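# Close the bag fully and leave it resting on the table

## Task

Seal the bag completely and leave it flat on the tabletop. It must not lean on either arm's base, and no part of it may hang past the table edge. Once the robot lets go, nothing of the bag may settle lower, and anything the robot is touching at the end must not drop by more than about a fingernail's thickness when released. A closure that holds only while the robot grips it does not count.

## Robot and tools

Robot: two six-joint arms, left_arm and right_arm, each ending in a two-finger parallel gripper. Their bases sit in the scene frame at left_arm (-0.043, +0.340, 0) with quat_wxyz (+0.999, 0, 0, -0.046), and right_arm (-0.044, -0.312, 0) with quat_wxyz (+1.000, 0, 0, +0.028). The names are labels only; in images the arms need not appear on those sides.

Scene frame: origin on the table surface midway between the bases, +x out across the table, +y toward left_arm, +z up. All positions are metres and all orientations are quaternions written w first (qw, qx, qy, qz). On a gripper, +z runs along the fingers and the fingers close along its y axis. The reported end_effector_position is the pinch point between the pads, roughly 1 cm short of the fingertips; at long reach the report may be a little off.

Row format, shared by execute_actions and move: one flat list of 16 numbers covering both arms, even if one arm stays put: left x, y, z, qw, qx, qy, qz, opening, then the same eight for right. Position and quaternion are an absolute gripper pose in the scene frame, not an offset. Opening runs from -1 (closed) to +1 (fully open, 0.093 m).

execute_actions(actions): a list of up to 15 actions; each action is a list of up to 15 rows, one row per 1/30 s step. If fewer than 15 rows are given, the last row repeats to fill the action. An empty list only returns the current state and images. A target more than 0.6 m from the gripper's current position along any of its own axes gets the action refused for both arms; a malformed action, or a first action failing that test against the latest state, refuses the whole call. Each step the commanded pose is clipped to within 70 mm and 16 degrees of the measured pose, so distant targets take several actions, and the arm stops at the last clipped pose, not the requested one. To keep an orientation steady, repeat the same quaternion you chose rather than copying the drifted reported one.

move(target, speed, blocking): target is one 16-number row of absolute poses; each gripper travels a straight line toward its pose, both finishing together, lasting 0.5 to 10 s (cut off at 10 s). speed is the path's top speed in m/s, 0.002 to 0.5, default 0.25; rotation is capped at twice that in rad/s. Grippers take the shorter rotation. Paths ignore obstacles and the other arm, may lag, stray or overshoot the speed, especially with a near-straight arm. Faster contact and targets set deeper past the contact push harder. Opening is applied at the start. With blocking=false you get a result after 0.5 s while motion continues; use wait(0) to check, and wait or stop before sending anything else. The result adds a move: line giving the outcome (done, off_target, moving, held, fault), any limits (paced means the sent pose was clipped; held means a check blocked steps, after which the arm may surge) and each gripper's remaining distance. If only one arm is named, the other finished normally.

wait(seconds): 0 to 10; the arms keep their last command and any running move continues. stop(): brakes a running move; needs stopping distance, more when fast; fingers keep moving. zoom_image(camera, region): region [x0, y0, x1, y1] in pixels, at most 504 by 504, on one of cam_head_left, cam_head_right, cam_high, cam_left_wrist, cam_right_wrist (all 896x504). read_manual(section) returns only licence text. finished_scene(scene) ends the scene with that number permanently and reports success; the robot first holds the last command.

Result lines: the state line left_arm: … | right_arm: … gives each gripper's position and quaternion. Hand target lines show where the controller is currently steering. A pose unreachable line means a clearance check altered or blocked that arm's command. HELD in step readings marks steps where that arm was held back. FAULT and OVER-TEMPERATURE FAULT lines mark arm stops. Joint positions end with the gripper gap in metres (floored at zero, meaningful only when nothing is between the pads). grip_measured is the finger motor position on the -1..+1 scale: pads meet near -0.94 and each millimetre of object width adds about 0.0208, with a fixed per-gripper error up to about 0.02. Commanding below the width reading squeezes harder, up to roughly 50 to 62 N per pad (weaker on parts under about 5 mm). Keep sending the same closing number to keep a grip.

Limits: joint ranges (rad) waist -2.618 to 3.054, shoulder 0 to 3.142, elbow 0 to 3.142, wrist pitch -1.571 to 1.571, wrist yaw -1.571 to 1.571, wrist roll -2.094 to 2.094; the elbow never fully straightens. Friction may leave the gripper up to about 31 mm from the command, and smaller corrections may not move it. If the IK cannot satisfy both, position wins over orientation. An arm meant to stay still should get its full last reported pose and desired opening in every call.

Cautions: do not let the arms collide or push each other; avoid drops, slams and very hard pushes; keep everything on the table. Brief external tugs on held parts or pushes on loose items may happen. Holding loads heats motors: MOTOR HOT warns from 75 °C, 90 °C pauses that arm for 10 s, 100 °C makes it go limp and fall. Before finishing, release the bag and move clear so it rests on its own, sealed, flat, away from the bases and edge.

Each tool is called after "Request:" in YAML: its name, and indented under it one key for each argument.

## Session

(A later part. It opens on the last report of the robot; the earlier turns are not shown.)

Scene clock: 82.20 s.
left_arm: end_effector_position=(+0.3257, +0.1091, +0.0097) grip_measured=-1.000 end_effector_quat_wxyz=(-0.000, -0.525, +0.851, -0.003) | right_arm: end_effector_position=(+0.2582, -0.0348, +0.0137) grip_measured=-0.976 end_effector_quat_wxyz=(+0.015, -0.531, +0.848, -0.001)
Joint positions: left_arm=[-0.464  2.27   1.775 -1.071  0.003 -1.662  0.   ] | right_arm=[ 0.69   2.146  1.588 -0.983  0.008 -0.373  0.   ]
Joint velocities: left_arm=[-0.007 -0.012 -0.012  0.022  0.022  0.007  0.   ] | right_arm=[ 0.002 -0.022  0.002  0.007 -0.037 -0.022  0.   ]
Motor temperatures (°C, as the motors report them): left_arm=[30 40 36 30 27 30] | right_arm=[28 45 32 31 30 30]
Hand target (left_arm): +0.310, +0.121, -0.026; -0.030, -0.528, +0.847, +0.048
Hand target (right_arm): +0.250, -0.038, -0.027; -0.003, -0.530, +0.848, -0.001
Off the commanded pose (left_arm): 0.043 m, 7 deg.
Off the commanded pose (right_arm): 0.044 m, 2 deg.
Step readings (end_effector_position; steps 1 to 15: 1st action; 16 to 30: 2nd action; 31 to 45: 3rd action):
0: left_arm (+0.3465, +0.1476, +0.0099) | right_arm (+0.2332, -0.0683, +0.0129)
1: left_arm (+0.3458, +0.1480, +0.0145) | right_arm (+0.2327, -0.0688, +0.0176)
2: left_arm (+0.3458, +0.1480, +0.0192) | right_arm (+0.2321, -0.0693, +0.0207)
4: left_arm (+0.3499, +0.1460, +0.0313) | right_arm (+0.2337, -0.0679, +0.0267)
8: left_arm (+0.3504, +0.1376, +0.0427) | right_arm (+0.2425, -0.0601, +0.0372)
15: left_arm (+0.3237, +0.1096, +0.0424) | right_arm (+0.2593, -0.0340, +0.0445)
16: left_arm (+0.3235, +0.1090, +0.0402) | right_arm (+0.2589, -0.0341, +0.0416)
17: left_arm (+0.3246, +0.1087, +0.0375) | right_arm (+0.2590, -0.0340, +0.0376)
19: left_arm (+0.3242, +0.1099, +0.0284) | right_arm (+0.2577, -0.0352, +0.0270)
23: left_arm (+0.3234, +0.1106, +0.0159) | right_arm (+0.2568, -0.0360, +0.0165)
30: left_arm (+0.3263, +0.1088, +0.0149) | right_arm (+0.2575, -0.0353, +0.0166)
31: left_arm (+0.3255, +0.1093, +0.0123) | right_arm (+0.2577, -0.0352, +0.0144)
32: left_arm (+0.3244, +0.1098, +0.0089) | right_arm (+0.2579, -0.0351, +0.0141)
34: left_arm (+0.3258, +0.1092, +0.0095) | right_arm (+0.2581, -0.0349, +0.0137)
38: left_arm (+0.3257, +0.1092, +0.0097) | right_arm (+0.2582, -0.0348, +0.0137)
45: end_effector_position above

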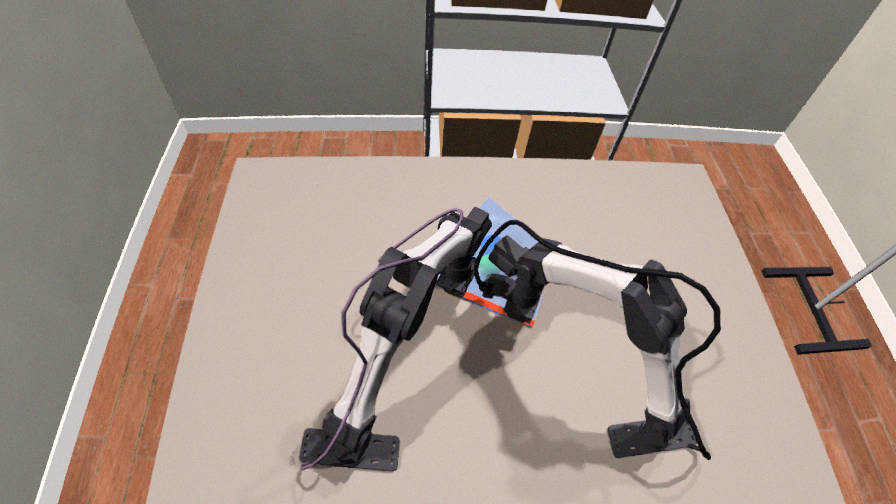

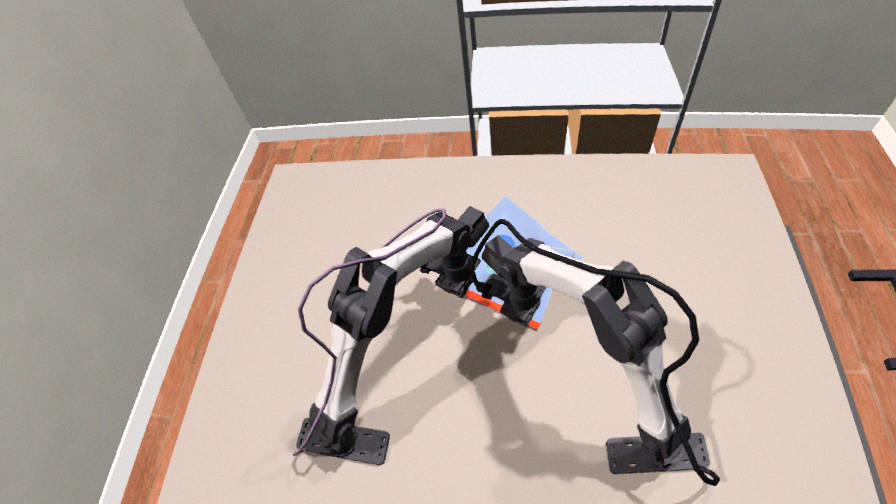

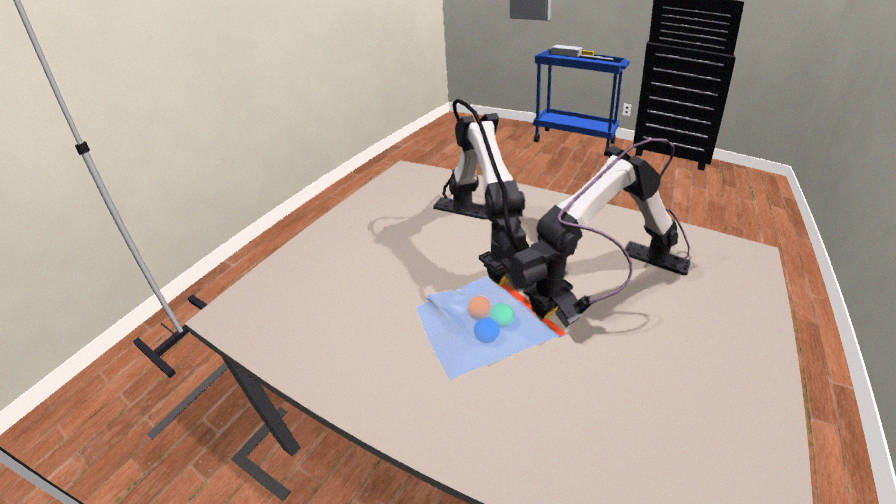

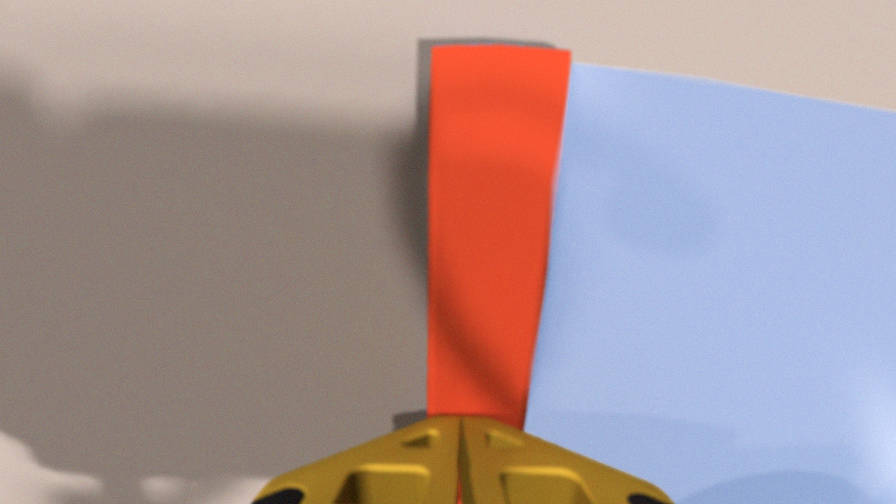

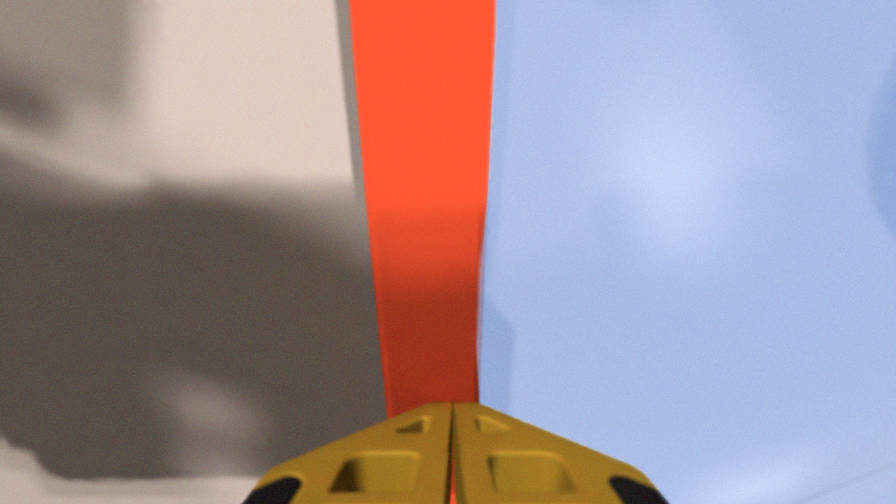

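Request:
execute_actions:
  actions:
    - [[0.3245, 0.110, 0.036, 0, -0.530, 0.848, 0, -1, 0.256, -0.036, 0.036, 0, -0.530, 0.848, 0, -1],[0.3245, 0.110, 0.036, 0, -0.530, 0.848, 0, -1, 0.256, -0.036, 0.036, 0, -0.530, 0.848, 0, -1],[0.3245, 0.110, 0.036, 0, -0.530, 0.848, 0, -1, 0.256, -0.036, 0.036, 0, -0.530, 0.848, 0, -1],[0.3245, 0.110, 0.036, 0, -0.530, 0.848, 0, -1, 0.256, -0.036, 0.036, 0, -0.530, 0.848, 0, -1],[0.3341, 0.1292, 0.036, 0, -0.530, 0.848, 0, -1, 0.2588, -0.016, 0.036, 0, -0.530, 0.848, 0, -1]]
    - [[0.3341, 0.1292, 0.003, 0, -0.530, 0.848, 0, -1, 0.2588, -0.016, 0.003, 0, -0.530, 0.848, 0, -1]]
    - [[0.3224, 0.1365, -0.03, -0.030, -0.529, 0.847, 0.049, -1, 0.2588, -0.016, -0.03, 0, -0.530, 0.848, 0, -1]]
    - [[0.336, 0.128, 0.036, 0, -0.530, 0.848, 0, -1, 0.261, -0.016, 0.036, 0, -0.530, 0.848, 0, -1],[0.336, 0.128, 0.036, 0, -0.530, 0.848, 0, -1, 0.261, -0.016, 0.036, 0, -0.530, 0.848, 0, -1],[0.336, 0.128, 0.036, 0, -0.530, 0.848, 0, -1, 0.261, -0.016, 0.036, 0, -0.530, 0.848, 0, -1],[0.336, 0.128, 0.036, 0, -0.530, 0.848, 0, -1, 0.261, -0.016, 0.036, 0, -0.530, 0.848, 0, -1],[0.3435, 0.145, 0.036, 0, -0.530, 0.848, 0, -1, 0.2681, 0.0018, 0.036, 0, -0.530, 0.848, 0, -1],[0.3435, 0.145, 0.036, 0, -0.530, 0.848, 0, -1, 0.2681, 0.0018, 0.036, 0, -0.530, 0.848, 0, -1],[0.3435, 0.145, 0.036, 0, -0.530, 0.848, 0, -1, 0.2681, 0.0018, 0.036, 0, -0.530, 0.848, 0, -1],[0.3512, 0.162, 0.036, 0, -0.530, 0.848, 0, -1, 0.2681, 0.0018, 0.036, 0, -0.530, 0.848, 0, -1]]
    - [[0.3512, 0.162, 0.003, 0, -0.530, 0.848, 0, -1, 0.2681, 0.0018, 0.003, 0, -0.530, 0.848, 0, -1]]
    - [[0.3395, 0.1693, -0.03, -0.030, -0.529, 0.847, 0.049, -1, 0.2681, 0.0018, -0.03, 0, -0.530, 0.848, 0, -1]]

Scene clock: 90.53 s.
left_arm: end_effector_position=(+0.3558, +0.1619, +0.0095) grip_measured=-1.000 end_effector_quat_wxyz=(-0.001, -0.534, +0.846, -0.003) | right_arm: end_effector_position=(+0.2733, +0.0017, +0.0147) grip_measured=-0.976 end_effector_quat_wxyz=(+0.018, -0.530, +0.848, +0.001)
Joint positions: left_arm=[-0.324  2.279  1.789 -1.078  0.005 -1.543  0.   ] | right_arm=[ 0.726  2.281  1.814 -1.068  0.007 -0.335  0.   ]
Joint velocities: left_arm=[ 0.007  0.012 -0.007 -0.066 -0.081  0.022  0.   ] | right_arm=[-0.002  0.007 -0.002 -0.007 -0.051 -0.037  0.   ]
Motor temperatures (°C, as the motors report them): left_arm=[30 40 36 30 27 30] | right_arm=[28 44 32 32 30 30]
Hand target (left_arm): +0.337, +0.170, -0.026; -0.030, -0.528, +0.847, +0.049
Hand target (right_arm): +0.266, -0.001, -0.027; -0.002, -0.530, +0.848, -0.001
Off the commanded pose (left_arm): 0.043 m, 7 deg.
Off the commanded pose (right_arm): 0.045 m, 2 deg.
Step readings (end_effector_position; steps 1 to 15: 1st action; 16 to 30: 2nd action; 31 to 45: 3rd action; 46 to 60: 4th action; 61 to 75: 5th action; 76 to 90: 6th action):
0: left_arm (+0.3257, +0.1091, +0.0097) | right_arm (+0.2582, -0.0348, +0.0137)
1: left_arm (+0.3263, +0.1088, +0.0137) | right_arm (+0.2576, -0.0353, +0.0184)
2: left_arm (+0.3260, +0.1090, +0.0164) | right_arm (+0.2572, -0.0356, +0.0212)
4: left_arm (+0.3263, +0.1088, +0.0229) | right_arm (+0.2580, -0.0349, +0.0262)
8: left_arm (+0.3305, +0.1195, +0.0302) | right_arm (+0.2645, -0.0208, +0.0374)
15: left_arm (+0.3326, +0.1301, +0.0305) | right_arm (+0.2611, -0.0175, +0.0405)
16: left_arm (+0.3331, +0.1297, +0.0290) | right_arm (+0.2613, -0.0174, +0.0381)
17: left_arm (+0.3345, +0.1290, +0.0273) | right_arm (+0.2619, -0.0167, +0.0349)
19: left_arm (+0.3352, +0.1286, +0.0222) | right_arm (+0.2620, -0.0166, +0.0263)
23: left_arm (+0.3365, +0.1279, +0.0176) | right_arm (+0.2617, -0.0169, +0.0167)
30: left_arm (+0.3397, +0.1261, +0.0177) | right_arm (+0.2628, -0.0159, +0.0167)
31: left_arm (+0.3387, +0.1267, +0.0148) | right_arm (+0.2629, -0.0157, +0.0144)
32: left_arm (+0.3377, +0.1272, +0.0107) | right_arm (+0.2630, -0.0157, +0.0145)
34: left_arm (+0.3389, +0.1262, +0.0106) | right_arm (+0.2633, -0.0154, +0.0144)
38: left_arm (+0.3387, +0.1264, +0.0097) | right_arm (+0.2632, -0.0154, +0.0144)
45: left_arm (+0.3387, +0.1264, +0.0097) | right_arm (+0.2632, -0.0155, +0.0144)
46: left_arm (+0.3393, +0.1260, +0.0135) | right_arm (+0.2629, -0.0158, +0.0191)
47: left_arm (+0.3388, +0.1263, +0.0165) | right_arm (+0.2626, -0.0161, +0.0222)
49: left_arm (+0.3383, +0.1266, +0.0230) | right_arm (+0.2638, -0.0149, +0.0283)
53: left_arm (+0.3414, +0.1371, +0.0304) | right_arm (+0.2744, -0.0005, +0.0394)
60: left_arm (+0.3514, +0.1647, +0.0308) | right_arm (+0.2716, +0.0000, +0.0403)
61: left_arm (+0.3518, +0.1644, +0.0291) | right_arm (+0.2716, +0.0000, +0.0378)
62: left_arm (+0.3530, +0.1635, +0.0273) | right_arm (+0.2721, +0.0005, +0.0347)
64: left_arm (+0.3531, +0.1631, +0.0221) | right_arm (+0.2717, +0.0001, +0.0263)
68: left_arm (+0.3544, +0.1625, +0.0176) | right_arm (+0.2716, +0.0000, +0.0173)
75: left_arm (+0.3577, +0.1610, +0.0177) | right_arm (+0.2728, +0.0012, +0.0173)
76: left_arm (+0.3568, +0.1614, +0.0147) | right_arm (+0.2729, +0.0013, +0.0148)
77: left_arm (+0.3557, +0.1619, +0.0107) | right_arm (+0.2730, +0.0014, +0.0151)
79: left_arm (+0.3562, +0.1618, +0.0104) | right_arm (+0.2733, +0.0017, +0.0148)
83: left_arm (+0.3558, +0.1619, +0.0095) | right_arm (+0.2734, +0.0017, +0.0148)
90: end_effector_position above

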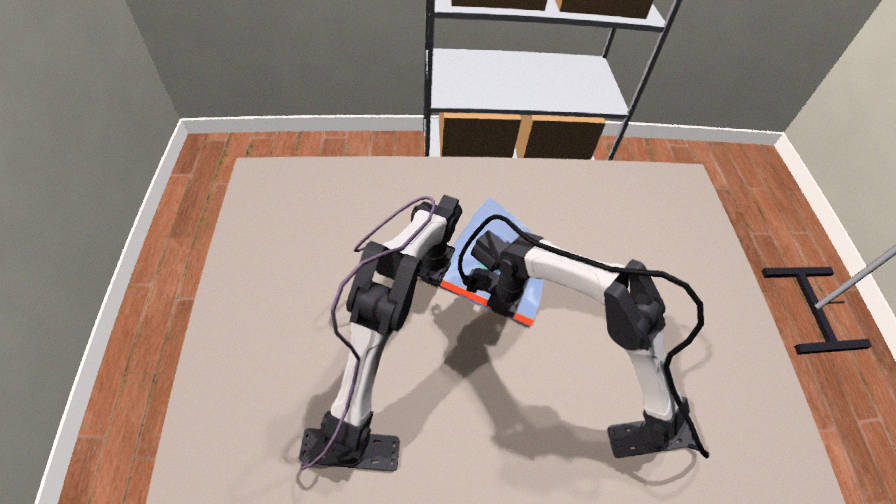

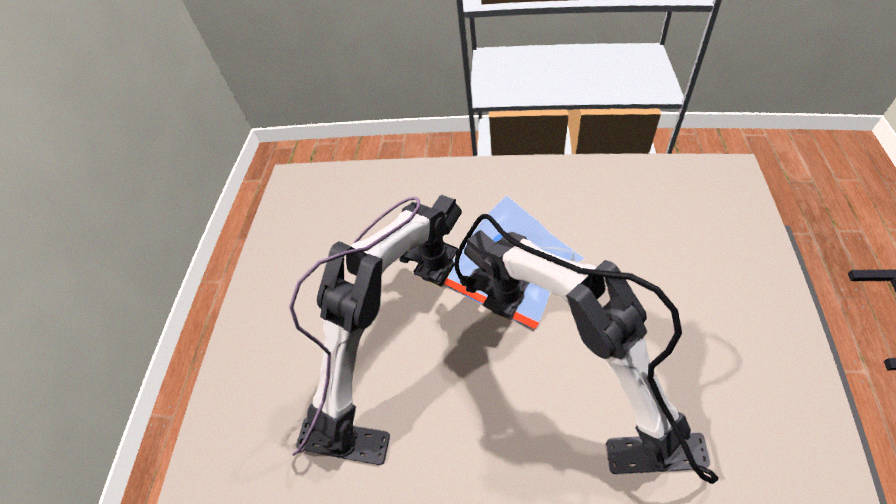

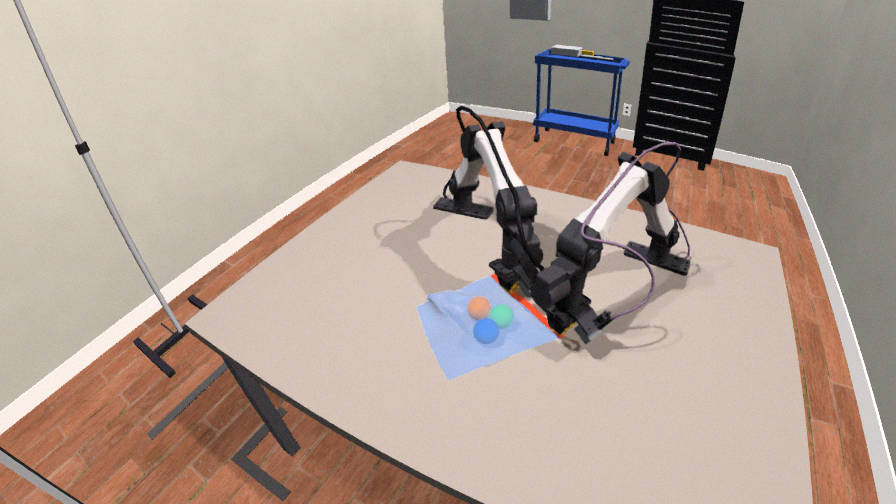

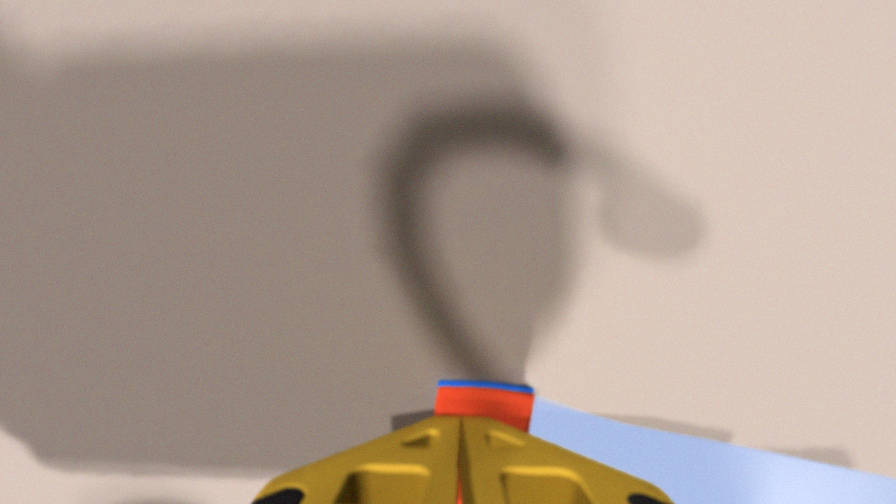

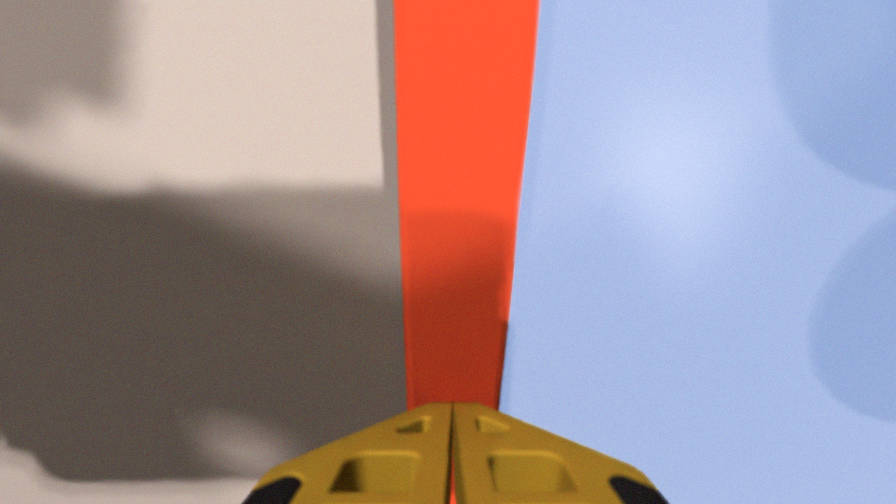

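Request:
execute_actions:
  actions:
    - [[0.355, 0.162, 0.04, 0, -0.530, 0.848, 0, -1, 0.271, 0.000, 0.036, 0, -0.530, 0.848, 0, -1],[0.355, 0.162, 0.04, 0, -0.530, 0.848, 0, -1, 0.271, 0.000, 0.036, 0, -0.530, 0.848, 0, -1],[0.355, 0.162, 0.04, 0, -0.530, 0.848, 0, -1, 0.271, 0.000, 0.036, 0, -0.530, 0.848, 0, -1],[0.355, 0.162, 0.04, 0, -0.530, 0.848, 0, -1, 0.271, 0.000, 0.036, 0, -0.530, 0.848, 0, -1],[0.362, 0.180, 0.05, 0, -0.530, 0.848, 0, -1, 0.278, 0.0187, 0.036, 0, -0.530, 0.848, 0, -1],[0.362, 0.180, 0.05, 0, -0.530, 0.848, 0, -1, 0.278, 0.0187, 0.036, 0, -0.530, 0.848, 0, -1],[0.362, 0.180, 0.05, 0, -0.530, 0.848, 0, -1, 0.278, 0.0187, 0.036, 0, -0.530, 0.848, 0, -1],[0.362, 0.180, 0.05, 0, -0.530, 0.848, 0, -1, 0.278, 0.0187, 0.036, 0, -0.530, 0.848, 0, -1],[0.370, 0.205, 0.06, 0, -0.530, 0.848, 0, -1, 0.278, 0.0187, 0.036, 0, -0.530, 0.848, 0, -1]]
    - [[0.370, 0.205, 0.06, 0, -0.530, 0.848, 0, -1, 0.278, 0.0187, 0.003, 0, -0.530, 0.848, 0, -1]]
    - [[0.370, 0.205, 0.06, 0, -0.530, 0.848, 0, -1, 0.278, 0.0187, -0.032, 0, -0.530, 0.848, 0, -1]]
    - [[0.370, 0.205, 0.06, 0, -0.530, 0.848, 0, -1, 0.281, 0.0187, 0.036, 0, -0.530, 0.848, 0, -1],[0.370, 0.205, 0.06, 0, -0.530, 0.848, 0, -1, 0.281, 0.0187, 0.036, 0, -0.530, 0.848, 0, -1],[0.370, 0.205, 0.06, 0, -0.530, 0.848, 0, -1, 0.281, 0.0187, 0.036, 0, -0.530, 0.848, 0, -1],[0.370, 0.205, 0.06, 0, -0.530, 0.848, 0, -1, 0.281, 0.0187, 0.036, 0, -0.530, 0.848, 0, -1],[0.370, 0.205, 0.06, 0, -0.530, 0.848, 0, -1, 0.2877, 0.0362, 0.036, 0, -0.530, 0.848, 0, -1]]
    - [[0.370, 0.205, 0.06, 0, -0.530, 0.848, 0, -1, 0.2877, 0.0362, 0.003, 0, -0.530, 0.848, 0, -1]]
    - [[0.370, 0.205, 0.06, 0, -0.530, 0.848, 0, -1, 0.2877, 0.0362, -0.034, 0, -0.530, 0.848, 0, -1]]

Scene clock: 96.87 s.
left_arm: end_effector_position=(+0.3687, +0.2078, +0.0540) grip_measured=-1.000 end_effector_quat_wxyz=(-0.004, -0.536, +0.844, +0.002) | right_arm: end_effector_position=(+0.2931, +0.0360, +0.0155) grip_measured=-0.976 end_effector_quat_wxyz=(+0.024, -0.530, +0.848, +0.002)
Joint positions: left_arm=[-0.215  2.238  1.901 -1.241  0.005 -1.44   0.   ] | right_arm=[ 0.748  2.444  2.103 -1.182  0.007 -0.313  0.   ]
Joint velocities: left_arm=[ 0.002 -0.007  0.002 -0.007  0.007 -0.007  0.   ] | right_arm=[-0.002 -0.027 -0.007 -0.051 -0.066 -0.007  0.   ]
Motor temperatures (°C, as the motors report them): left_arm=[30 41 37 30 27 30] | right_arm=[28 45 31 32 30 30]
Hand target (left_arm): +0.370, +0.205, +0.060; +0.000, -0.530, +0.848, -0.000
Hand target (right_arm): +0.285, +0.033, -0.031; -0.002, -0.530, +0.848, -0.001
Off the commanded pose (left_arm): 0.007 m, 1 deg.
Off the commanded pose (right_arm): 0.050 m, 3 deg.
Step readings (end_effector_position; steps 1 to 15: 1st action; 16 to 30: 2nd action; 31 to 45: 3rd action; 46 to 60: 4th action; 61 to 75: 5th action; 76 to 90: 6th action):
0: left_arm (+0.3558, +0.1619, +0.0095) | right_arm (+0.2733, +0.0017, +0.0147)
1: left_arm (+0.3566, +0.1616, +0.0139) | right_arm (+0.2729, +0.0013, +0.0196)
2: left_arm (+0.3561, +0.1618, +0.0171) | right_arm (+0.2727, +0.0011, +0.0229)
4: left_arm (+0.3573, +0.1613, +0.0253) | right_arm (+0.2738, +0.0022, +0.0296)
8: left_arm (+0.3624, +0.1694, +0.0411) | right_arm (+0.2856, +0.0172, +0.0411)
15: left_arm (+0.3736, +0.2067, +0.0539) | right_arm (+0.2824, +0.0172, +0.0403)
16: left_arm (+0.3731, +0.2078, +0.0540) | right_arm (+0.2821, +0.0169, +0.0373)
17: left_arm (+0.3724, +0.2081, +0.0540) | right_arm (+0.2824, +0.0172, +0.0345)
19: left_arm (+0.3707, +0.2075, +0.0540) | right_arm (+0.2816, +0.0164, +0.0257)
23: left_arm (+0.3694, +0.2076, +0.0540) | right_arm (+0.2815, +0.0163, +0.0175)
30: left_arm (+0.3688, +0.2078, +0.0540) | right_arm (+0.2827, +0.0175, +0.0176)
31: left_arm (+0.3688, +0.2078, +0.0540) | right_arm (+0.2828, +0.0176, +0.0148)
32: left_arm (+0.3688, +0.2078, +0.0540) | right_arm (+0.2828, +0.0176, +0.0154)
34: left_arm (+0.3688, +0.2078, +0.0540) | right_arm (+0.2831, +0.0179, +0.0152)
38: left_arm (+0.3687, +0.2078, +0.0540) | right_arm (+0.2832, +0.0181, +0.0151)
45: left_arm (+0.3687, +0.2078, +0.0540) | right_arm (+0.2832, +0.0180, +0.0151)
46: left_arm (+0.3687, +0.2078, +0.0540) | right_arm (+0.2830, +0.0179, +0.0204)
47: left_arm (+0.3687, +0.2078, +0.0540) | right_arm (+0.2833, +0.0181, +0.0236)
49: left_arm (+0.3687, +0.2078, +0.0540) | right_arm (+0.2855, +0.0204, +0.0321)
53: left_arm (+0.3687, +0.2078, +0.0540) | right_arm (+0.2979, +0.0369, +0.0456)
60: left_arm (+0.3687, +0.2078, +0.0540) | right_arm (+0.2929, +0.0358, +0.0398)
61: left_arm (+0.3687, +0.2078, +0.0540) | right_arm (+0.2923, +0.0352, +0.0360)
62: left_arm (+0.3687, +0.2078, +0.0540) | right_arm (+0.2923, +0.0351, +0.0324)
64: left_arm (+0.3687, +0.2078, +0.0540) | right_arm (+0.2906, +0.0334, +0.0228)
68: left_arm (+0.3687, +0.2078, +0.0540) | right_arm (+0.2916, +0.0345, +0.0185)
75: left_arm (+0.3687, +0.2078, +0.0540) | right_arm (+0.2928, +0.0357, +0.0185)
76: left_arm (+0.3687, +0.2078, +0.0540) | right_arm (+0.2927, +0.0355, +0.0150)
77: left_arm (+0.3687, +0.2078, +0.0540) | right_arm (+0.2927, +0.0355, +0.0159)
79: left_arm (+0.3687, +0.2078, +0.0540) | right_arm (+0.2930, +0.0358, +0.0156)
83: left_arm (+0.3687, +0.2078, +0.0540) | right_arm (+0.2931, +0.0360, +0.0155)
90: end_effector_position above

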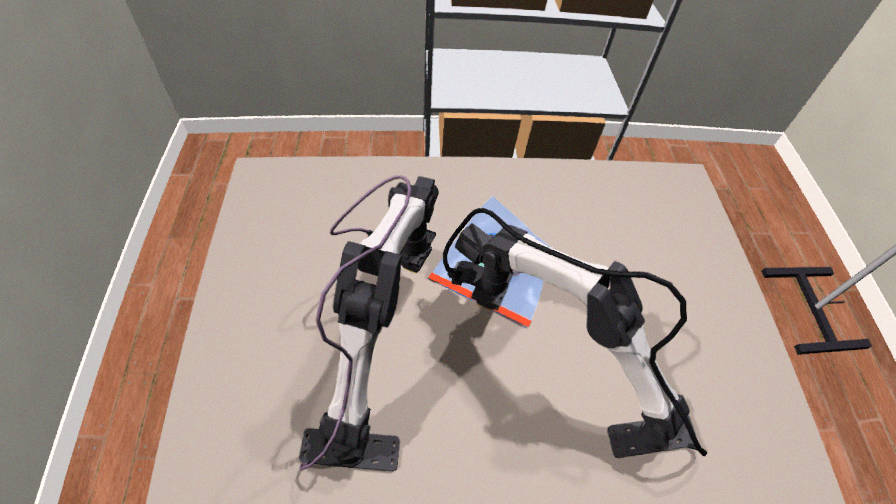

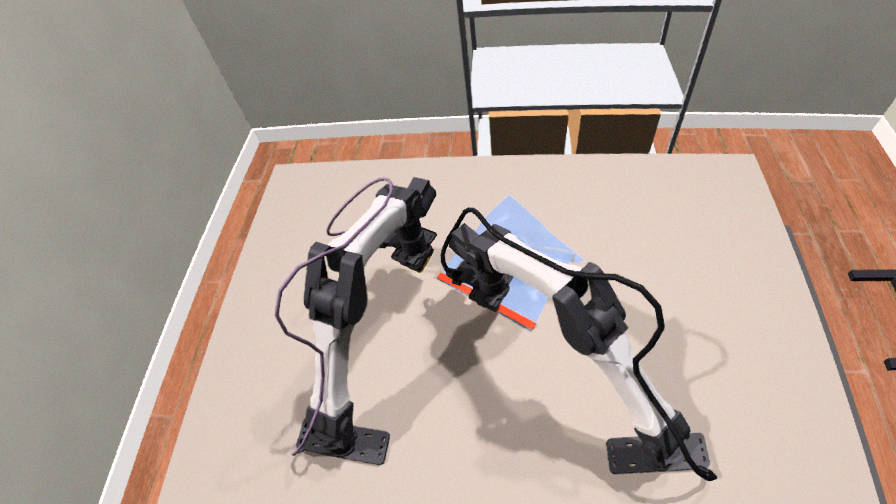

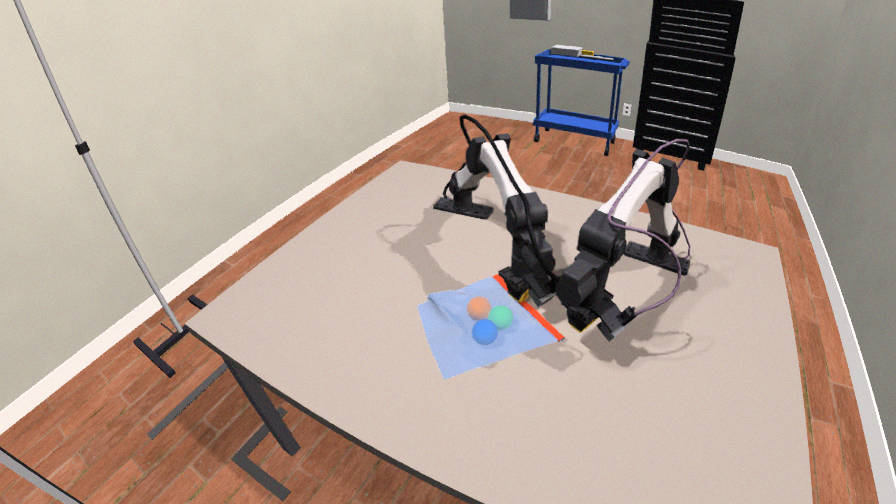

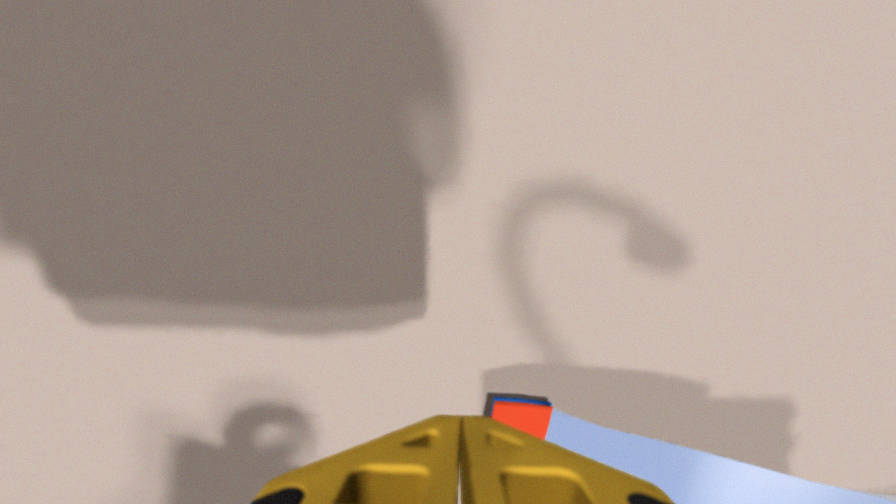

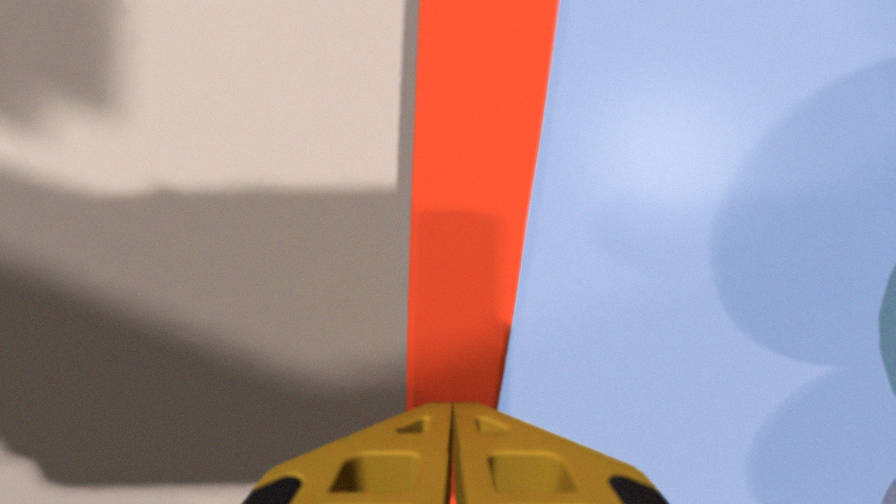

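Request:
execute_actions:
  actions:
    - [[0.370, 0.205, 0.06, 0, -0.530, 0.848, 0, -1, 0.290, 0.034, 0.04, 0, -0.530, 0.848, 0, -1],[0.370, 0.205, 0.06, 0, -0.530, 0.848, 0, -1, 0.290, 0.034, 0.04, 0, -0.530, 0.848, 0, -1],[0.370, 0.205, 0.06, 0, -0.530, 0.848, 0, -1, 0.290, 0.034, 0.045, 0, -0.530, 0.848, 0, -1],[0.370, 0.205, 0.06, 0, -0.530, 0.848, 0, -1, 0.290, 0.034, 0.05, 0, -0.530, 0.848, 0, -1]]

Request:
move:
  target: [0.326, 0.097, 0.06, 0, -0.530, 0.848, 0, -1, 0.20, -0.13, 0.09, 0, -0.530, 0.848, 0, -1]
  speed: 0.25

Request:
zoom_image:
  camera: "cam_head_left"
  region: [420, 260, 560, 340]

Request:
zoom_image:
  camera: "cam_high"
  region: [460, 250, 600, 350]

Scene clock: 99.90 s.
left_arm: end_effector_position=(+0.3687, +0.2078, +0.0540) grip_measured=-1.000 end_effector_quat_wxyz=(-0.004, -0.536, +0.844, +0.002) | right_arm: end_effector_position=(+0.2922, +0.0350, +0.0570) grip_measured=-0.976 end_effector_quat_wxyz=(+0.015, -0.530, +0.848, +0.000)
Joint positions: left_arm=[-0.215  2.238  1.901 -1.241  0.005 -1.44   0.   ] | right_arm=[ 0.748  2.458  2.294 -1.377  0.007 -0.313  0.   ]
Joint velocities: left_arm=[ 0.002  0.002  0.017 -0.066 -0.007  0.11   0.   ] | right_arm=[ 0.002  0.085 -0.002 -0.139  0.037 -0.037  0.   ]
Motor temperatures (°C, as the motors report them): left_arm=[30 42 37 30 27 30] | right_arm=[28 45 31 32 30 30]
Hand target (left_arm): +0.370, +0.205, +0.060; +0.000, -0.530, +0.848, -0.000
Hand target (right_arm): +0.290, +0.034, +0.050; +0.001, -0.530, +0.848, +0.000
Off the commanded pose (left_arm): 0.007 m, 1 deg.
Off the commanded pose (right_arm): 0.007 m, 2 deg.
Step readings (end_effector_position):
0: left_arm (+0.3687, +0.2078, +0.0540) | right_arm (+0.2931, +0.0360, +0.0155)
1: left_arm (+0.3687, +0.2078, +0.0540) | right_arm (+0.2929, +0.0357, +0.0213)
2: left_arm (+0.3687, +0.2078, +0.0540) | right_arm (+0.2931, +0.0359, +0.0249)
4: left_arm (+0.3687, +0.2078, +0.0540) | right_arm (+0.2950, +0.0380, +0.0366)
8: left_arm (+0.3687, +0.2078, +0.0540) | right_arm (+0.2982, +0.0413, +0.0560)
15: end_effector_position above

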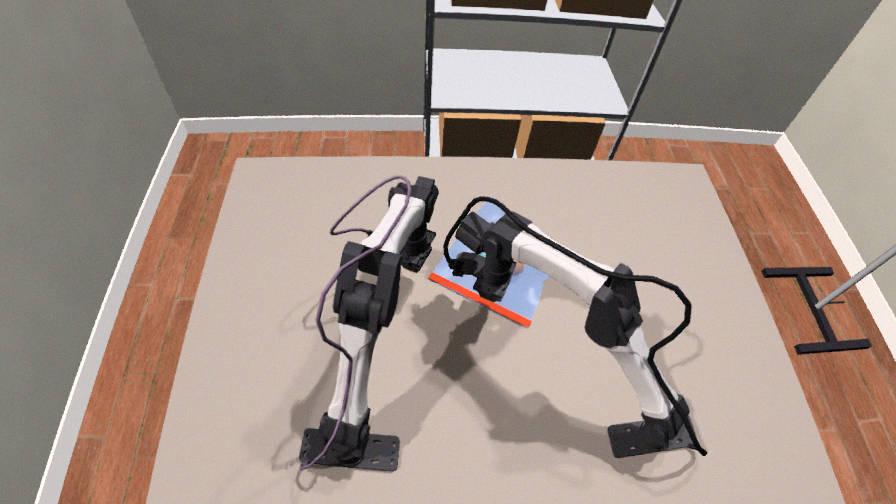

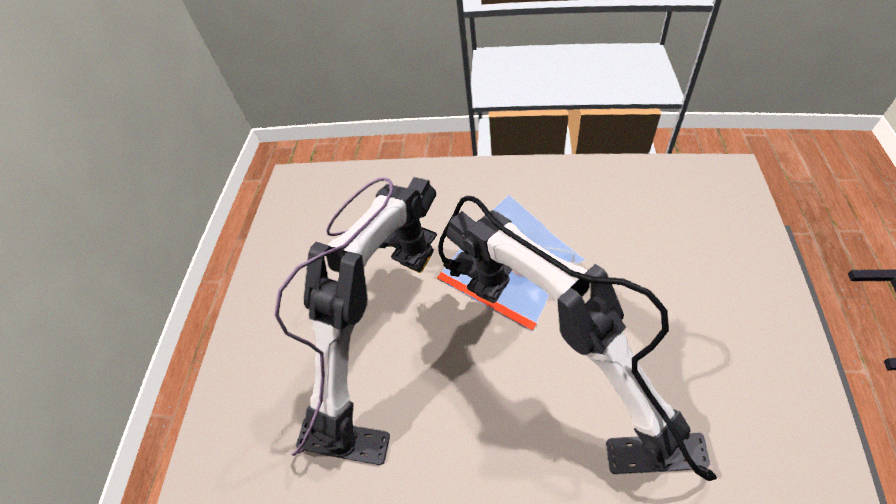

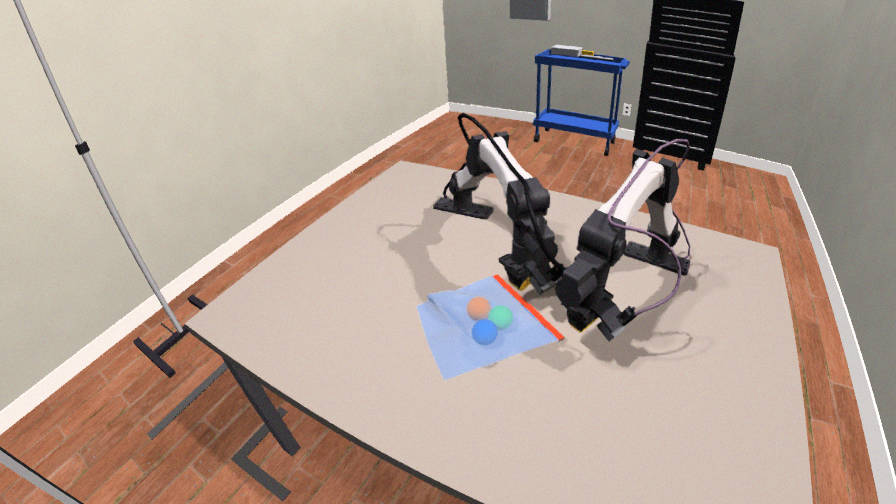

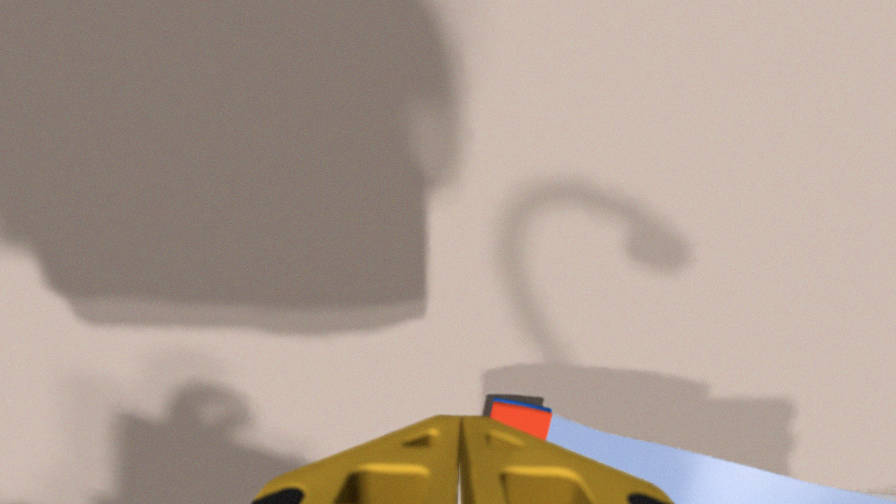

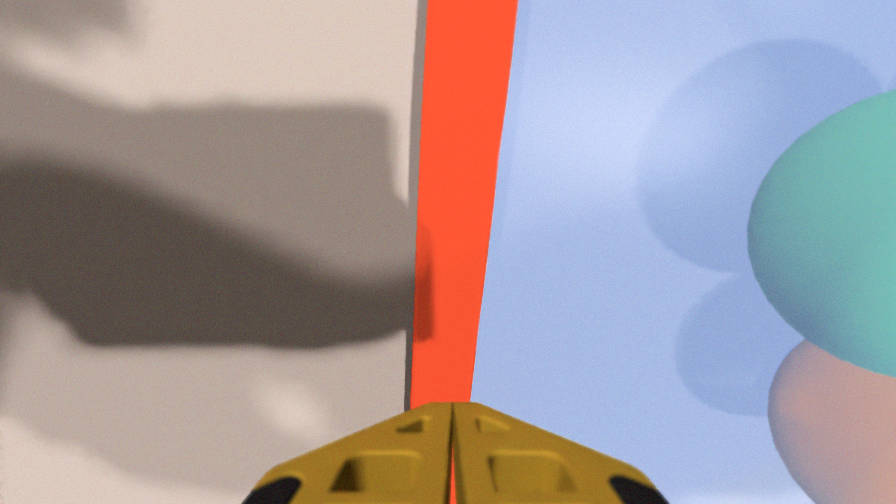

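Scene clock: 101.40 s.
left_arm: end_effector_position=(+0.3245, +0.0961, +0.0628) grip_measured=-1.000 end_effector_quat_wxyz=(+0.002, -0.525, +0.851, -0.008) | right_arm: end_effector_position=(+0.2048, -0.1282, +0.0910) grip_measured=-0.976 end_effector_quat_wxyz=(+0.001, -0.529, +0.848, -0.003)
Joint positions: left_arm=[-0.49   2.248  1.953 -1.259  0.004 -1.689  0.   ] | right_arm=[ 0.584  1.724  1.321 -1.166  0.007 -0.475  0.   ]
Joint velocities: left_arm=[-0.022 -0.027  0.012 -0.007  0.037 -0.037  0.   ] | right_arm=[-0.027  0.002 -0.002  0.007 -0.051  0.037  0.   ]
Motor temperatures (°C, as the motors report them): left_arm=[30 42 37 30 27 30] | right_arm=[28 46 31 32 30 30]
Hand target (left_arm): +0.327, +0.098, +0.060; +0.004, -0.530, +0.848, +0.000
Hand target (right_arm): +0.201, -0.132, +0.089; +0.000, -0.530, +0.848, -0.001
Off the commanded pose (left_arm): 0.003 m, 1 deg.
Off the commanded pose (right_arm): 0.005 m, 0 deg.
move: done

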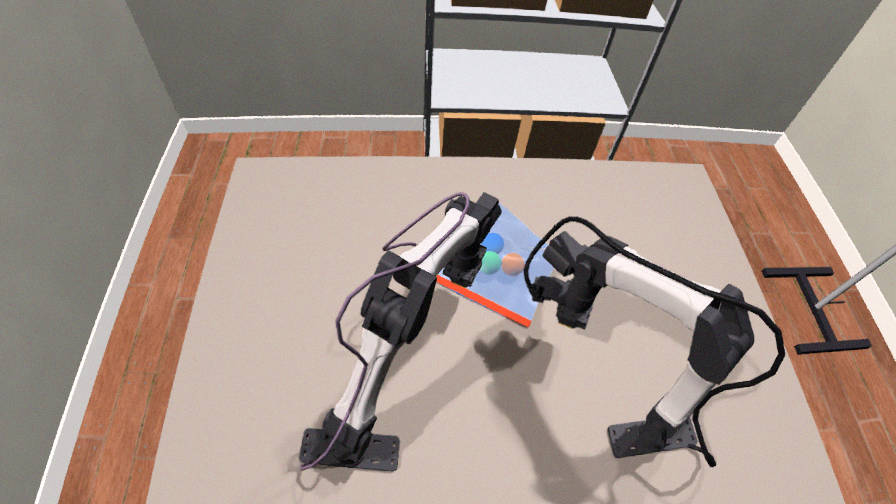

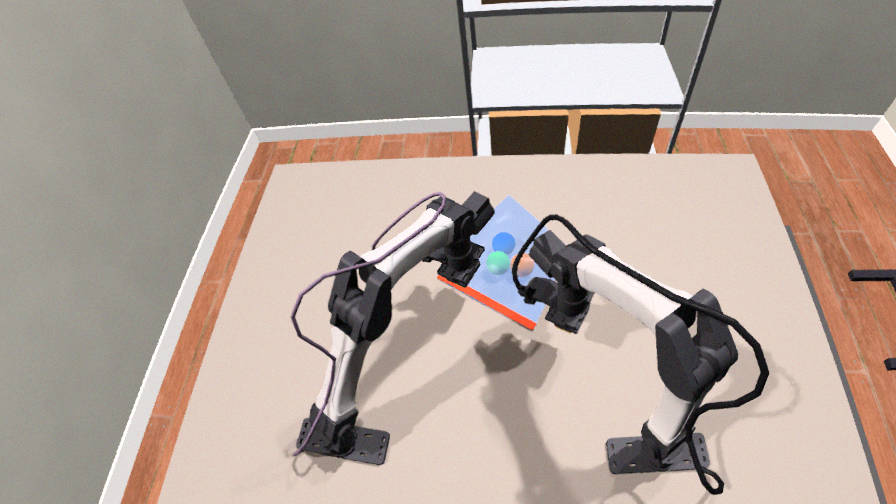

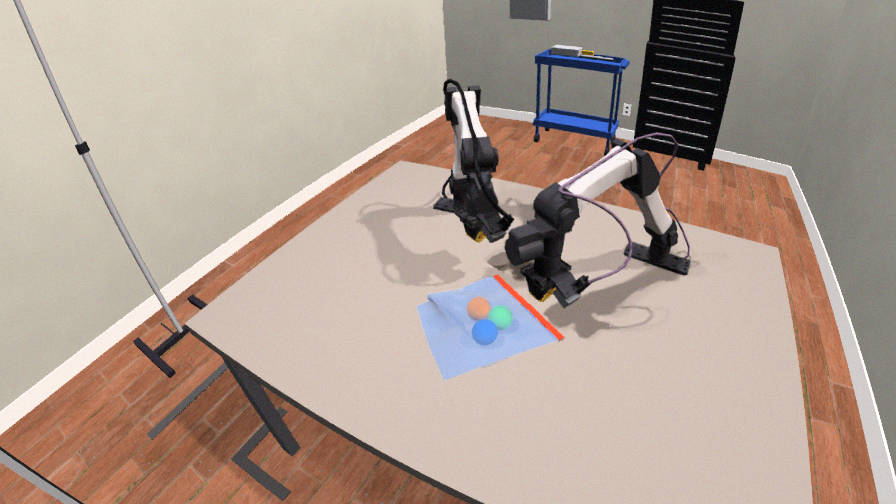

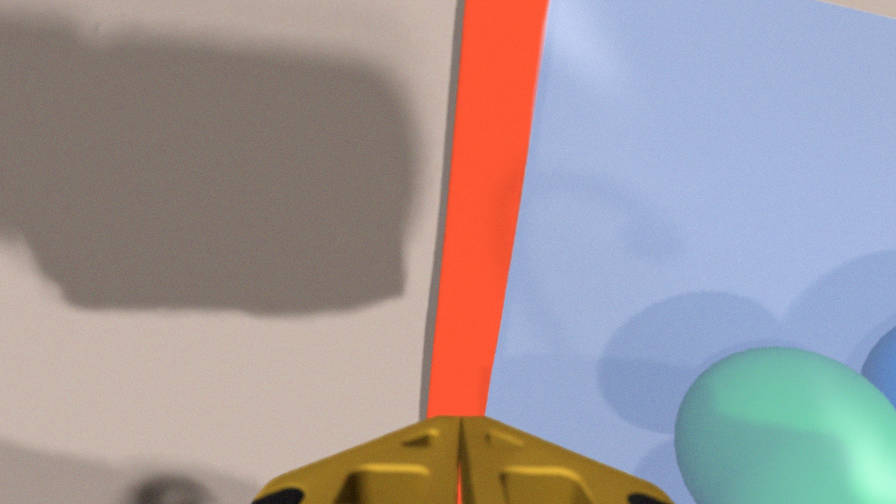

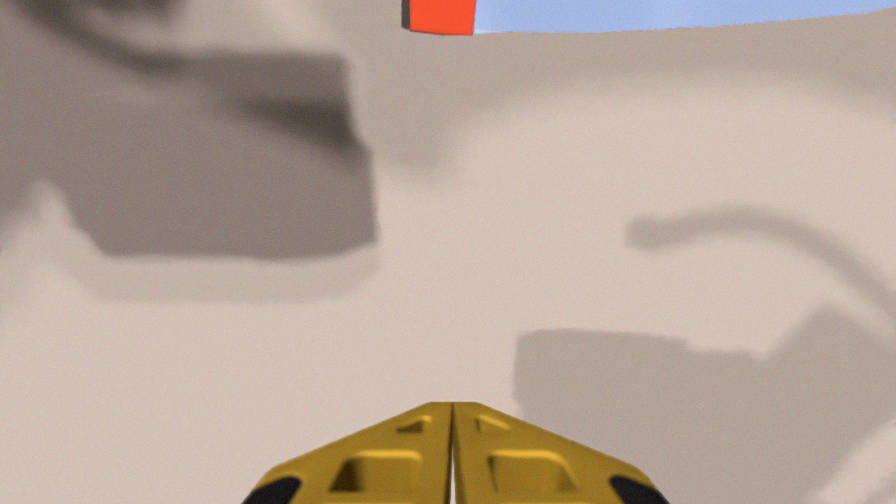

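Region (420, 260, 560, 340) of cam_head_left's 896x504 image, scaled by 3.600, with more detail than that image has; it fills the top 288 rows of this view, and the rest is white.

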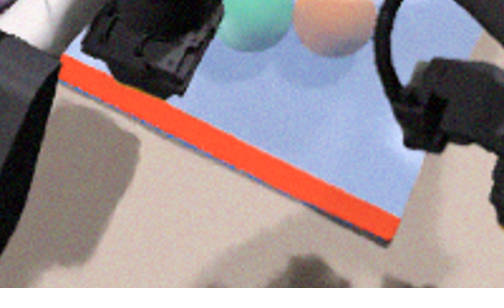

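Region (460, 250, 600, 350) of cam_high's 896x504 image, scaled by 3.600, with more detail than that image has; it fills the top 360 rows of this view, and the rest is white.

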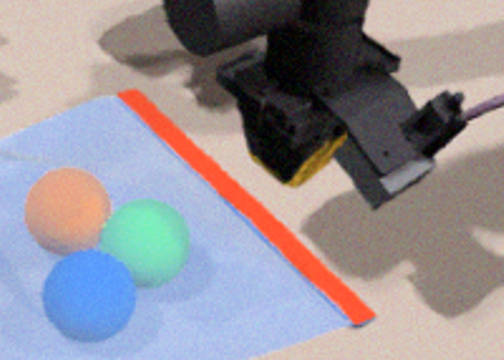

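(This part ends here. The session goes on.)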